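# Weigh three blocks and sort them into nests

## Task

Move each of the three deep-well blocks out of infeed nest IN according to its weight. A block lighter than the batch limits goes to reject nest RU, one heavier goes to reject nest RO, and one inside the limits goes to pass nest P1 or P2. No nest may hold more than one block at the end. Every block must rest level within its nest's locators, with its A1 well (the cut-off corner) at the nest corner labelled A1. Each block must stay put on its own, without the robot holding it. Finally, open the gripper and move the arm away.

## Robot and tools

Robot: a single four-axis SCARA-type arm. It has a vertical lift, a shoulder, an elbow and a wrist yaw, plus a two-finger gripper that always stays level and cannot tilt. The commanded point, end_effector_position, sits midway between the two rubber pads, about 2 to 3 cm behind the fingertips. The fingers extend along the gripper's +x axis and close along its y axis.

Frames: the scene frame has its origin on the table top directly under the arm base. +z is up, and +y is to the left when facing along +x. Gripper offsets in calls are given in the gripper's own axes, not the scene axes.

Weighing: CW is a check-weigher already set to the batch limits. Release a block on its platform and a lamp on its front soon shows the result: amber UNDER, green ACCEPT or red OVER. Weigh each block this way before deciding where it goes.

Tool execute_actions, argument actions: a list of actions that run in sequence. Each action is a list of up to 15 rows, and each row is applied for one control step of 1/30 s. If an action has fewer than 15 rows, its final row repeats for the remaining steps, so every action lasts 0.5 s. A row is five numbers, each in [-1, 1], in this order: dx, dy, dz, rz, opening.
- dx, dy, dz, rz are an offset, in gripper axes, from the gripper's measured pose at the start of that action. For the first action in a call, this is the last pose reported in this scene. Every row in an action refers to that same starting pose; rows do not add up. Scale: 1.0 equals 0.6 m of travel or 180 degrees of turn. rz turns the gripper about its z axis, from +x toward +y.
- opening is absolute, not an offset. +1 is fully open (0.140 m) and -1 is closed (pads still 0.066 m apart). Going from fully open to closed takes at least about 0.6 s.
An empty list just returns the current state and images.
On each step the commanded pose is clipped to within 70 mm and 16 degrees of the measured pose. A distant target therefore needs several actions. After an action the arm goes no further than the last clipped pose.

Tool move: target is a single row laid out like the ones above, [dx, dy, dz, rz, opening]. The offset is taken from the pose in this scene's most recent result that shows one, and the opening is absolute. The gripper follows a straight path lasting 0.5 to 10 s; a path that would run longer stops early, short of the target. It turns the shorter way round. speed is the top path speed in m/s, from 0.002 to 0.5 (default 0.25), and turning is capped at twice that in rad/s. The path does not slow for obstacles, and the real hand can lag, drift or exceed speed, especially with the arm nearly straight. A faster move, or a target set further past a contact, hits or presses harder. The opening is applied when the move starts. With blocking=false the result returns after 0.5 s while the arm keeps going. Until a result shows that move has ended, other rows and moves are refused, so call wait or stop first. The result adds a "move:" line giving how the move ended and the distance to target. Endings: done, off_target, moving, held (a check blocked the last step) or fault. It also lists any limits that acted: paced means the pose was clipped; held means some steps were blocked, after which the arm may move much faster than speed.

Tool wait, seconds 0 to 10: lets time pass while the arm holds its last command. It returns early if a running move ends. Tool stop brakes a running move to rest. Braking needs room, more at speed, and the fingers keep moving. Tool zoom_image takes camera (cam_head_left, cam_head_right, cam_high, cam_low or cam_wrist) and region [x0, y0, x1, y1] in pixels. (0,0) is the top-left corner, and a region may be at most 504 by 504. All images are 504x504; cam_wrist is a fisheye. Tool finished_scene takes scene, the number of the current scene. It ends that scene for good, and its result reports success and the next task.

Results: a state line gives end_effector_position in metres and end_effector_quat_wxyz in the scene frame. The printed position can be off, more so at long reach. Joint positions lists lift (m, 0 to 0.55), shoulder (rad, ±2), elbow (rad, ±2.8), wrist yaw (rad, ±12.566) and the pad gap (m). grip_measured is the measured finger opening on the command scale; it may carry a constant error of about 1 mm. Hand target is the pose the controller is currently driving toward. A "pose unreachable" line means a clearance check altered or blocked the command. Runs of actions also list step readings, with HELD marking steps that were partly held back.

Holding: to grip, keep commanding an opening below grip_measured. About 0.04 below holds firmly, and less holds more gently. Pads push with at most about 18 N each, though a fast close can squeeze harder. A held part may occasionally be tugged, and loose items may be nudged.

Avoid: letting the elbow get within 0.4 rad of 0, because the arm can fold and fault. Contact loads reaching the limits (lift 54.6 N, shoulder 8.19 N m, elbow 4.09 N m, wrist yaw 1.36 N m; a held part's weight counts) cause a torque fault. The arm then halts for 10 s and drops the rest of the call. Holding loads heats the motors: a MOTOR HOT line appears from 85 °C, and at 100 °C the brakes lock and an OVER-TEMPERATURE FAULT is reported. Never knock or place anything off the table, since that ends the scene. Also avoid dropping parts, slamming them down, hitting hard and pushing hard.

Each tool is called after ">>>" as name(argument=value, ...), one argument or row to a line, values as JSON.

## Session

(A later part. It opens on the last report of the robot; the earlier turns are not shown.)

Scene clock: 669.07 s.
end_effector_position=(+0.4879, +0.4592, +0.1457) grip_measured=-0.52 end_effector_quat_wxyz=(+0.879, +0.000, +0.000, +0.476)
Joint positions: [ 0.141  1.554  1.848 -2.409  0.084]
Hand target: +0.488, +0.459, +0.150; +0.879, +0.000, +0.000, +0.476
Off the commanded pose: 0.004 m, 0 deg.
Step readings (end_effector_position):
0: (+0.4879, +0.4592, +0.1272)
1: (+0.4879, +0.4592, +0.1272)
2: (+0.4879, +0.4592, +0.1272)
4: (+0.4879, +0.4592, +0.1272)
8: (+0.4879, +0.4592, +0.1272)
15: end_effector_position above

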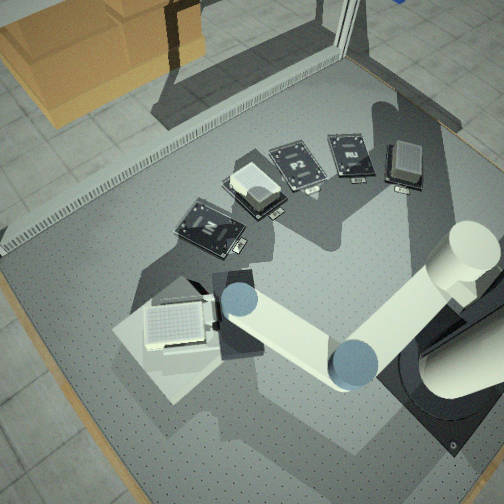

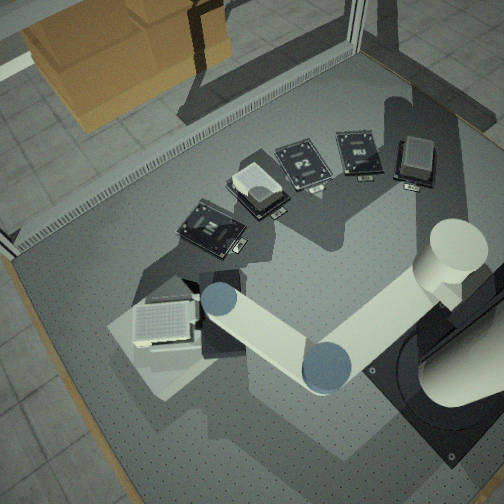

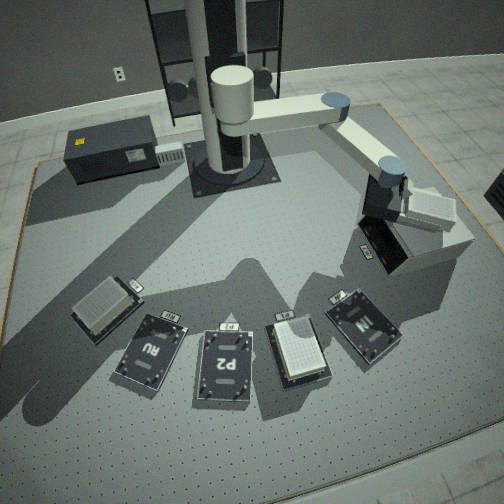

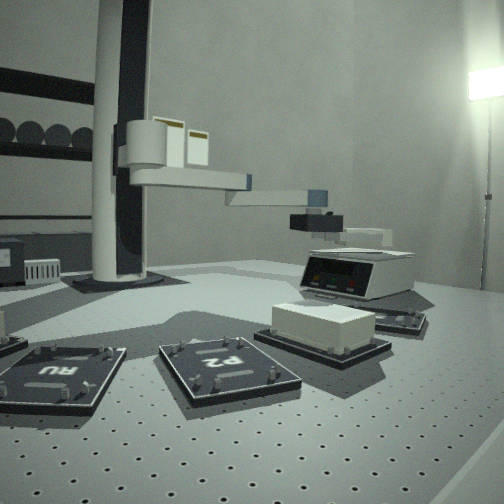

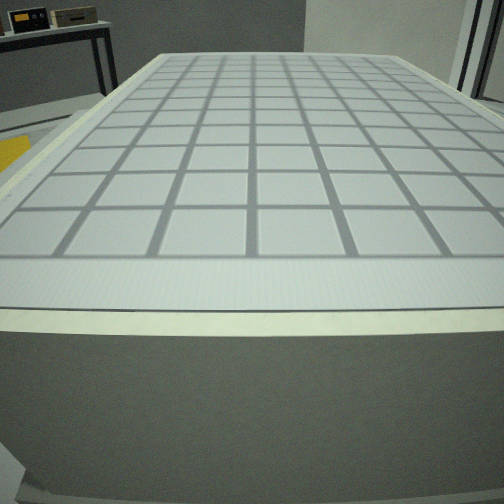

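>>> move(
  target=[-0.6552, -0.8667, -0.0895, -0.4039, -0.56],
  speed=0.5,
)

Scene clock: 683.80 s.
end_effector_position=(+0.7089, -0.1544, +0.0920) grip_measured=-0.52 end_effector_quat_wxyz=(+0.991, +0.000, +0.000, -0.137)
Joint positions: [ 0.087  0.305  1.848 -2.429  0.084]
Hand target: +0.709, -0.154, +0.092; +0.991, +0.000, +0.000, -0.137
Off the commanded pose: 0.000 m, 0 deg.
move: done; limits=paced

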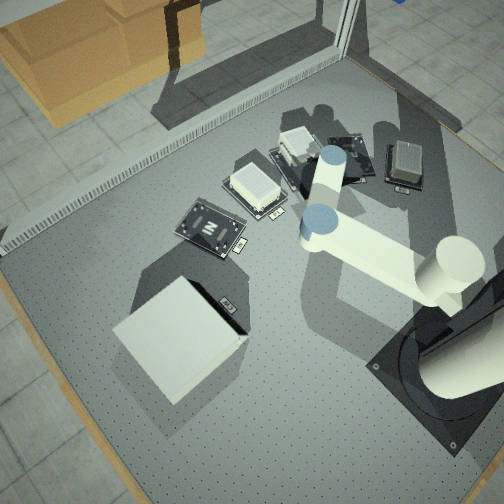

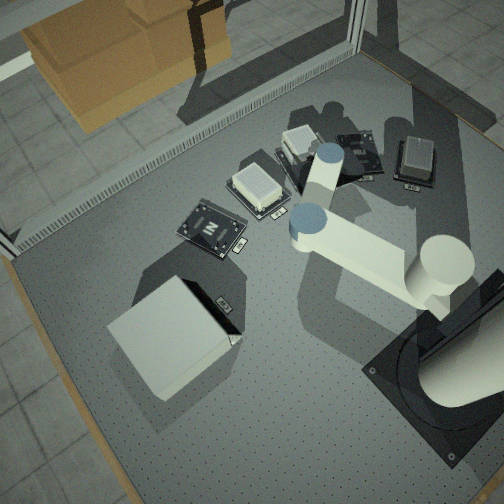

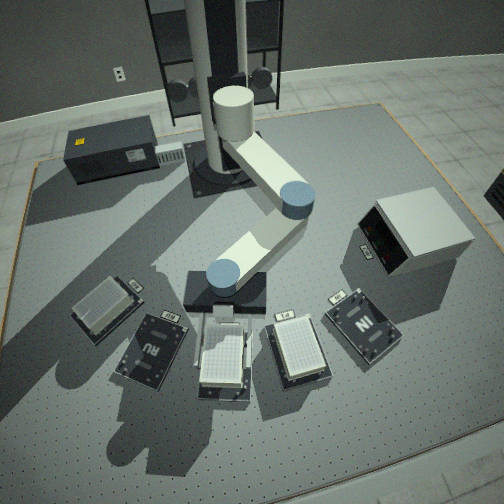

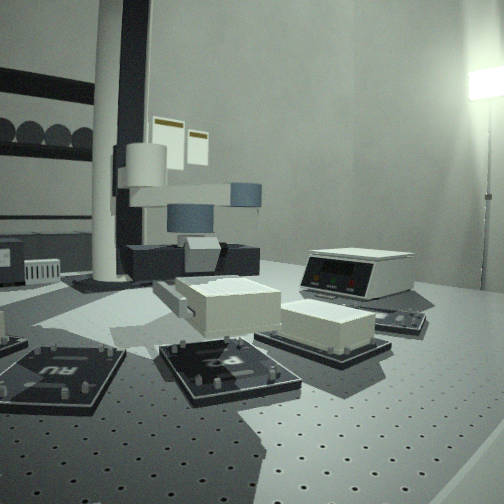

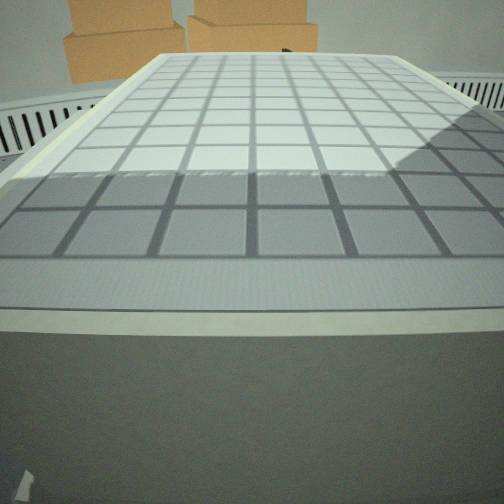

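>>> execute_actions(
  actions=[
    [[0,0.0005,-0.006,0,-0.56],[0,0.0005,-0.014,0,-0.56],[0,0.0005,-0.023,0,-0.56],[0,0.0005,-0.032,0,-0.56],[0,0.0005,-0.041,0,-0.56],[0,0.0005,-0.049,0,-0.56],[0,0.0005,-0.056,0,-0.56],[0,0.0005,-0.061,0,-0.56],[0,0.0005,-0.0633,0,-0.56]],
  ],
)

>>> zoom_image(
  camera="cam_high",
  region=[180, 300, 280, 410],
)

>>> zoom_image(
  camera="cam_low",
  region=[150, 290, 310, 410],
)

Scene clock: 695.20 s.
end_effector_position=(+0.7089, -0.1542, +0.0539) grip_measured=-0.52 end_effector_quat_wxyz=(+0.991, +0.000, +0.000, -0.137)
Joint positions: [ 0.049  0.306  1.848 -2.429  0.084]
Hand target: +0.709, -0.154, +0.054; +0.991, +0.000, +0.000, -0.137
Off the commanded pose: 0.000 m, 0 deg.
Step readings (end_effector_position):
0: (+0.7089, -0.1544, +0.0920)
1: (+0.7089, -0.1544, +0.0919)
2: (+0.7089, -0.1543, +0.0904)
4: (+0.7089, -0.1541, +0.0825)
8: (+0.7089, -0.1542, +0.0631)
15: end_effector_position above

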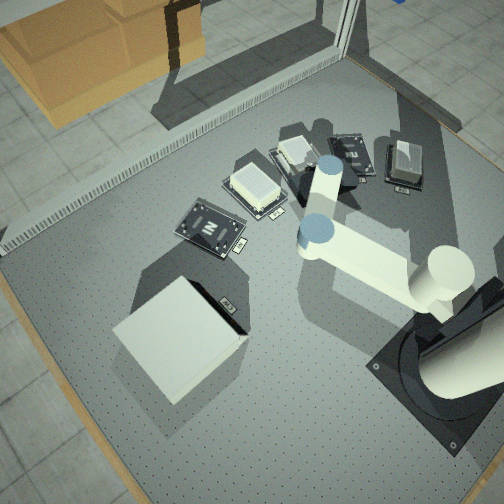

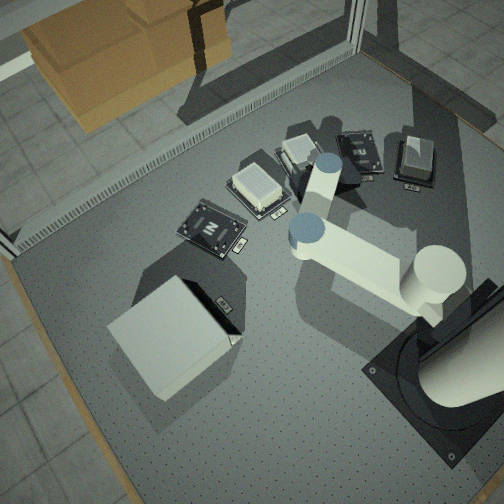

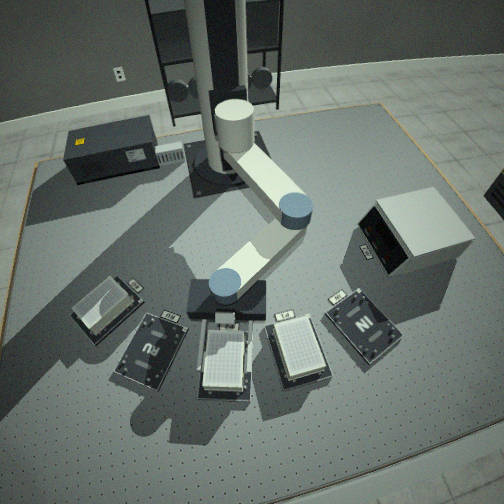

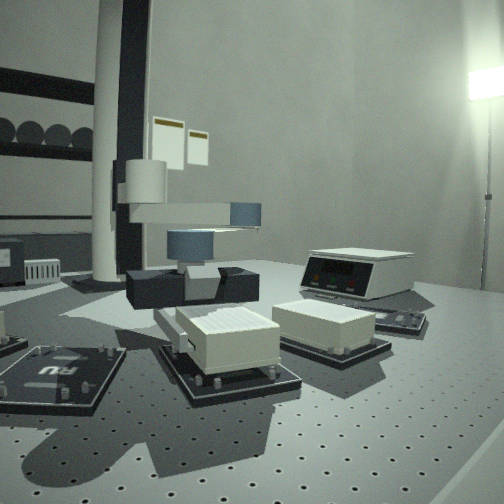

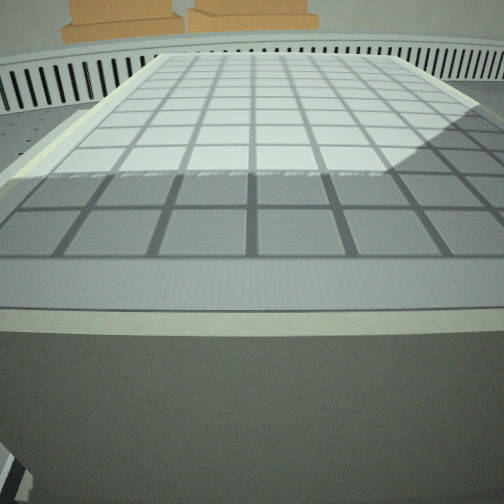

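Region (180, 300, 280, 410) of cam_high's 504x504 image, scaled by 4.582, with more detail than that image has; it fills the left 458 columns of this view, and the rest is white.

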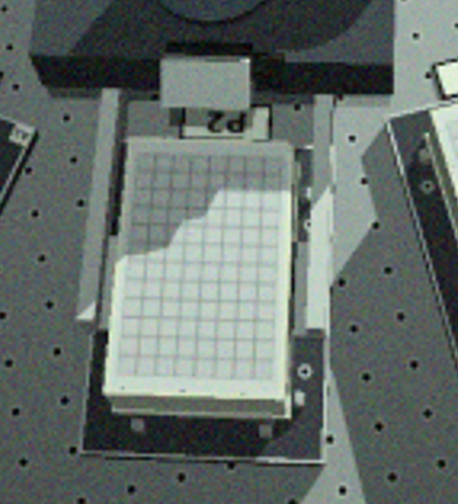

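Region (150, 290, 310, 410) of cam_low's 504x504 image, scaled by 3.150, with more detail than that image has; it fills the top 378 rows of this view, and the rest is white.

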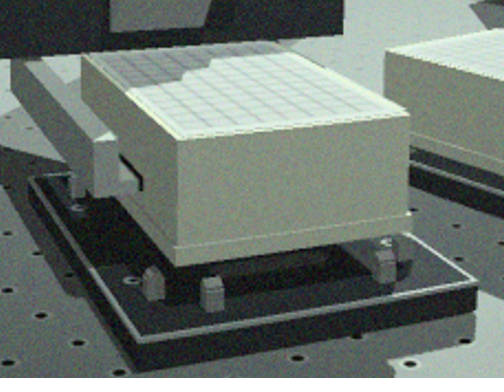

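>>> execute_actions(
  actions=[
    [[0,0,-0.003,0,-0.56],[0,0,-0.005,0,-0.56],[0,0,-0.007,0,-0.56],[0,0,-0.009,0,-0.56],[0,0,-0.011,0,-0.56],[0,0,-0.013,0,-0.56],[0,0,-0.015,0,-0.56],[0,0,-0.017,0,-0.56],[0,0,-0.019,0,-0.56],[0,0,-0.0205,0,-0.56],[0,0,-0.022,0,-0.56],[0,0,-0.023,0,-0.56],[0,0,-0.0235,0,-0.56]],
  ],
)

>>> zoom_image(
  camera="cam_low",
  region=[150, 290, 310, 410],
)

Scene clock: 704.43 s.
end_effector_position=(+0.7089, -0.1542, +0.0397) grip_measured=-0.52 end_effector_quat_wxyz=(+0.991, +0.000, +0.000, -0.137)
Joint positions: [ 0.035  0.306  1.848 -2.429  0.084]
Hand target: +0.709, -0.154, +0.040; +0.991, +0.000, +0.000, -0.137
Off the commanded pose: 0.000 m, 0 deg.
Step readings (end_effector_position):
0: (+0.7089, -0.1542, +0.0539)
1: (+0.7089, -0.1542, +0.0538)
2: (+0.7089, -0.1542, +0.0525)
4: (+0.7089, -0.1542, +0.0497)
8: (+0.7089, -0.1542, +0.0449)
15: end_effector_position above

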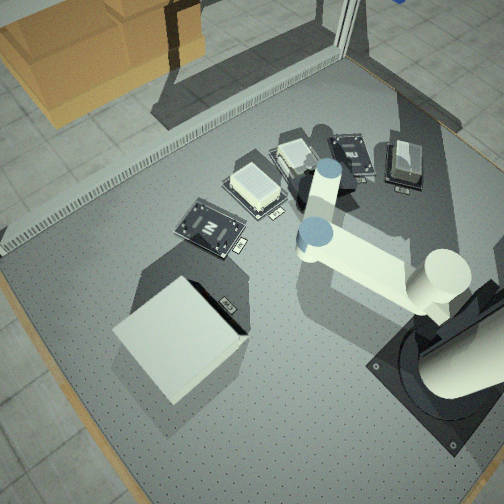

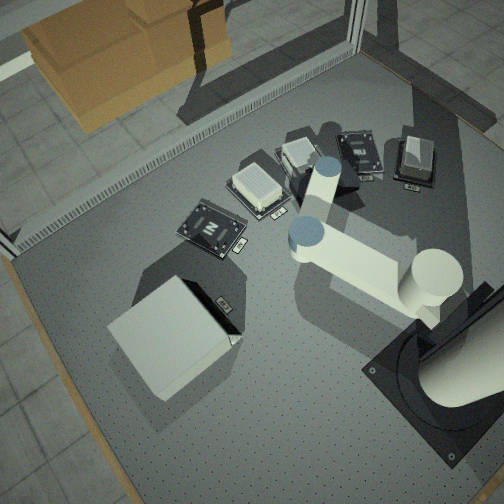

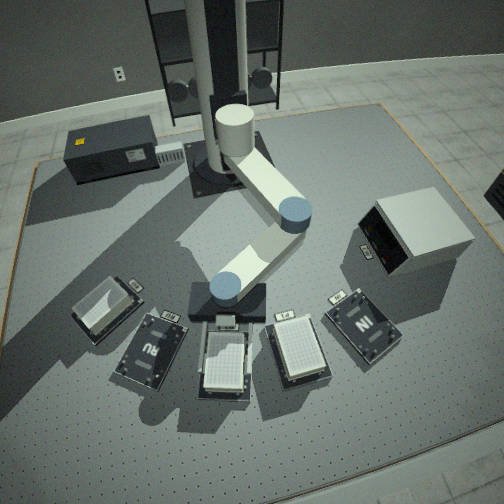

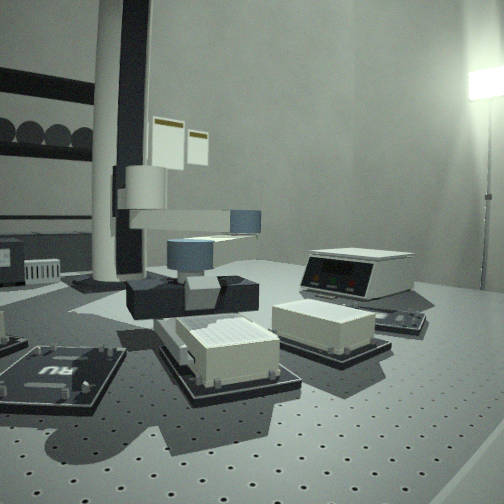

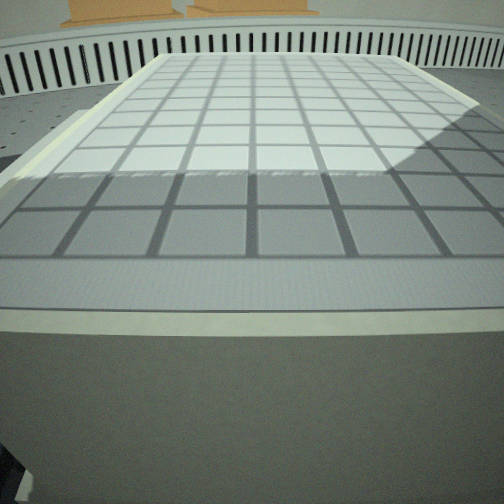

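Region (150, 290, 310, 410) of cam_low's 504x504 image, scaled by 3.150, with more detail than that image has; it fills the top 378 rows of this view, and the rest is white.

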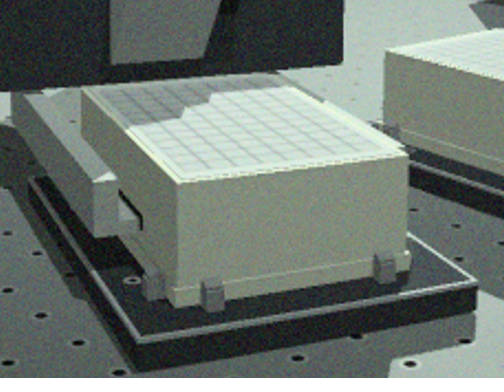

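Seated. Release and lift clear.

>>> execute_actions(
  actions=[
    [[0,0,0,0,-0.53],[0,0,0,0,-0.5],[0,0,0,0,-0.45],[0,0,0,0,-0.38],[0,0,0,0,-0.3],[0,0,0.003,0,-0.2],[0,0,0.012,0,-0.1],[0,0,0.025,0,0],[0,0,0.04,0,0],[0,0,0.055,0,0],[0,0,0.07,0,0],[0,0,0.085,0,0],[0,0,0.095,0,0],[-0.02,0,0.1,0,0],[-0.04,0,0.1,0,0]],
    [[-0.04,0,0.03,0,0],[-0.07,0,0.03,0,0],[-0.1,0,0.03,0,0],[-0.13,0,0.03,0,0],[-0.16,0,0.03,0,0],[-0.19,0,0.03,0,0],[-0.21,0,0.03,0,0],[-0.22,0,0.03,0,0]],
  ],
)

>>> zoom_image(
  camera="cam_high",
  region=[60, 260, 350, 420],
)

Scene clock: 716.40 s.
end_effector_position=(+0.5824, -0.1189, +0.1083) grip_measured=+0.00 end_effector_quat_wxyz=(+0.990, +0.000, +0.000, -0.138)
Joint positions: [ 0.103  0.591  1.148 -2.017  0.103]
Hand target: +0.581, -0.118, +0.108; +0.991, +0.000, +0.000, -0.138
Off the commanded pose: 0.001 m, 0 deg.
Step readings (end_effector_position; steps 1 to 15: 1st action; 16 to 30: 2nd action):
0: (+0.7089, -0.1542, +0.0397)
1: (+0.7088, -0.1542, +0.0397)
2: (+0.7088, -0.1543, +0.0397)
4: (+0.7088, -0.1543, +0.0397)
8: (+0.7088, -0.1542, +0.0442)
15: (+0.7082, -0.1541, +0.0903)
16: (+0.7058, -0.1536, +0.0953)
17: (+0.7015, -0.1525, +0.0997)
19: (+0.6863, -0.1486, +0.1067)
23: (+0.6412, -0.1376, +0.1081)
30: end_effector_position above

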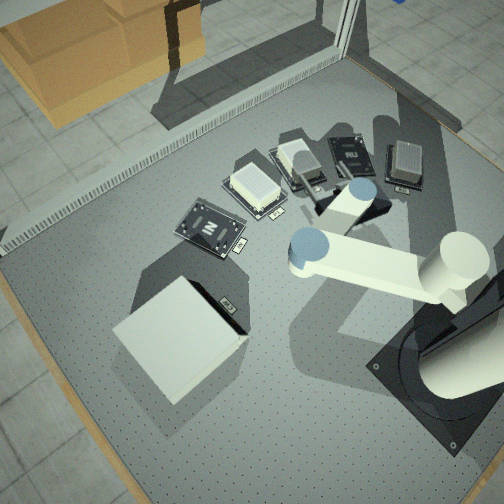

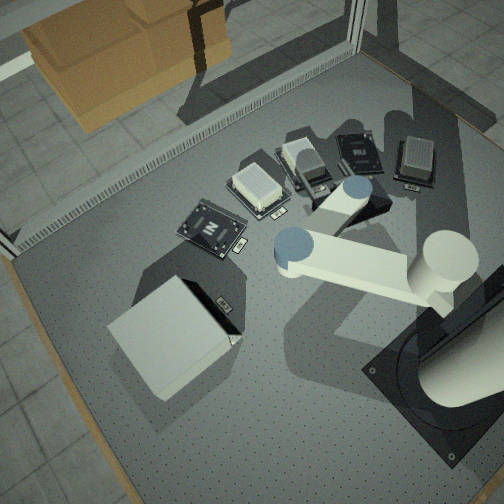

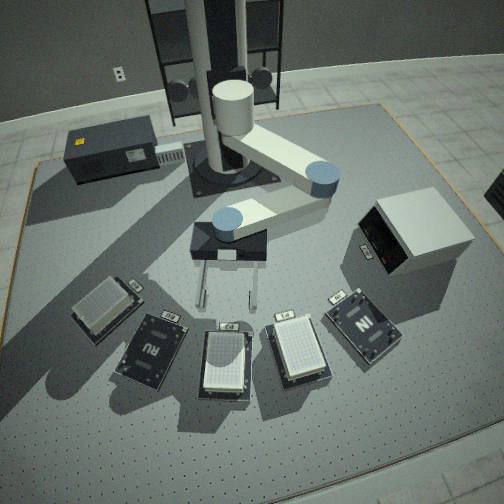

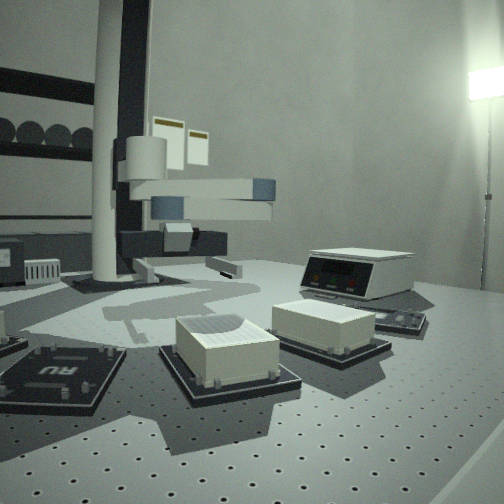

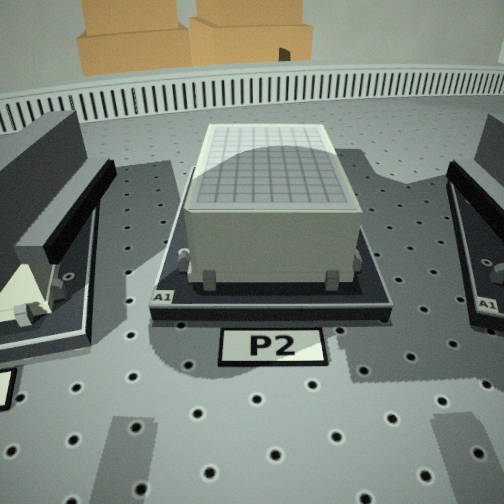

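Region (60, 260, 350, 420) of cam_high's 504x504 image, scaled by 1.738, with more detail than that image has; it fills the top 278 rows of this view, and the rest is white.

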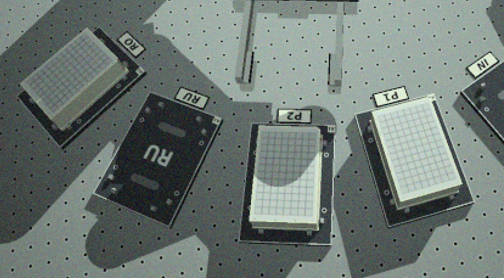

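>>> zoom_image(
  camera="cam_wrist",
  region=[140, 110, 400, 330],
)

Region (140, 110, 400, 330) of cam_wrist's 504x504 image, scaled by 1.938, with more detail than that image has; it fills the top 426 rows of this view, and the rest is white.

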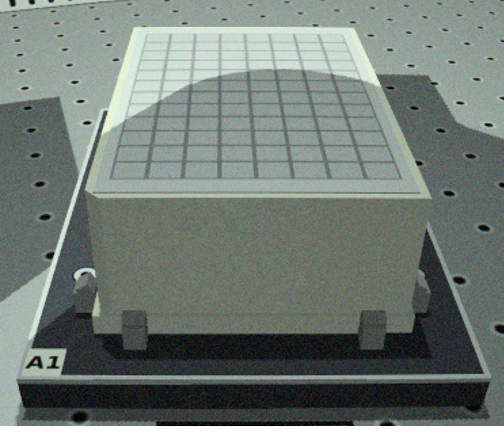

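The cut corner is at near-left, on the A1 mark, and the block is seated.

>>> finished_scene(
  scene=2,
)

The scene is finished: the task was done.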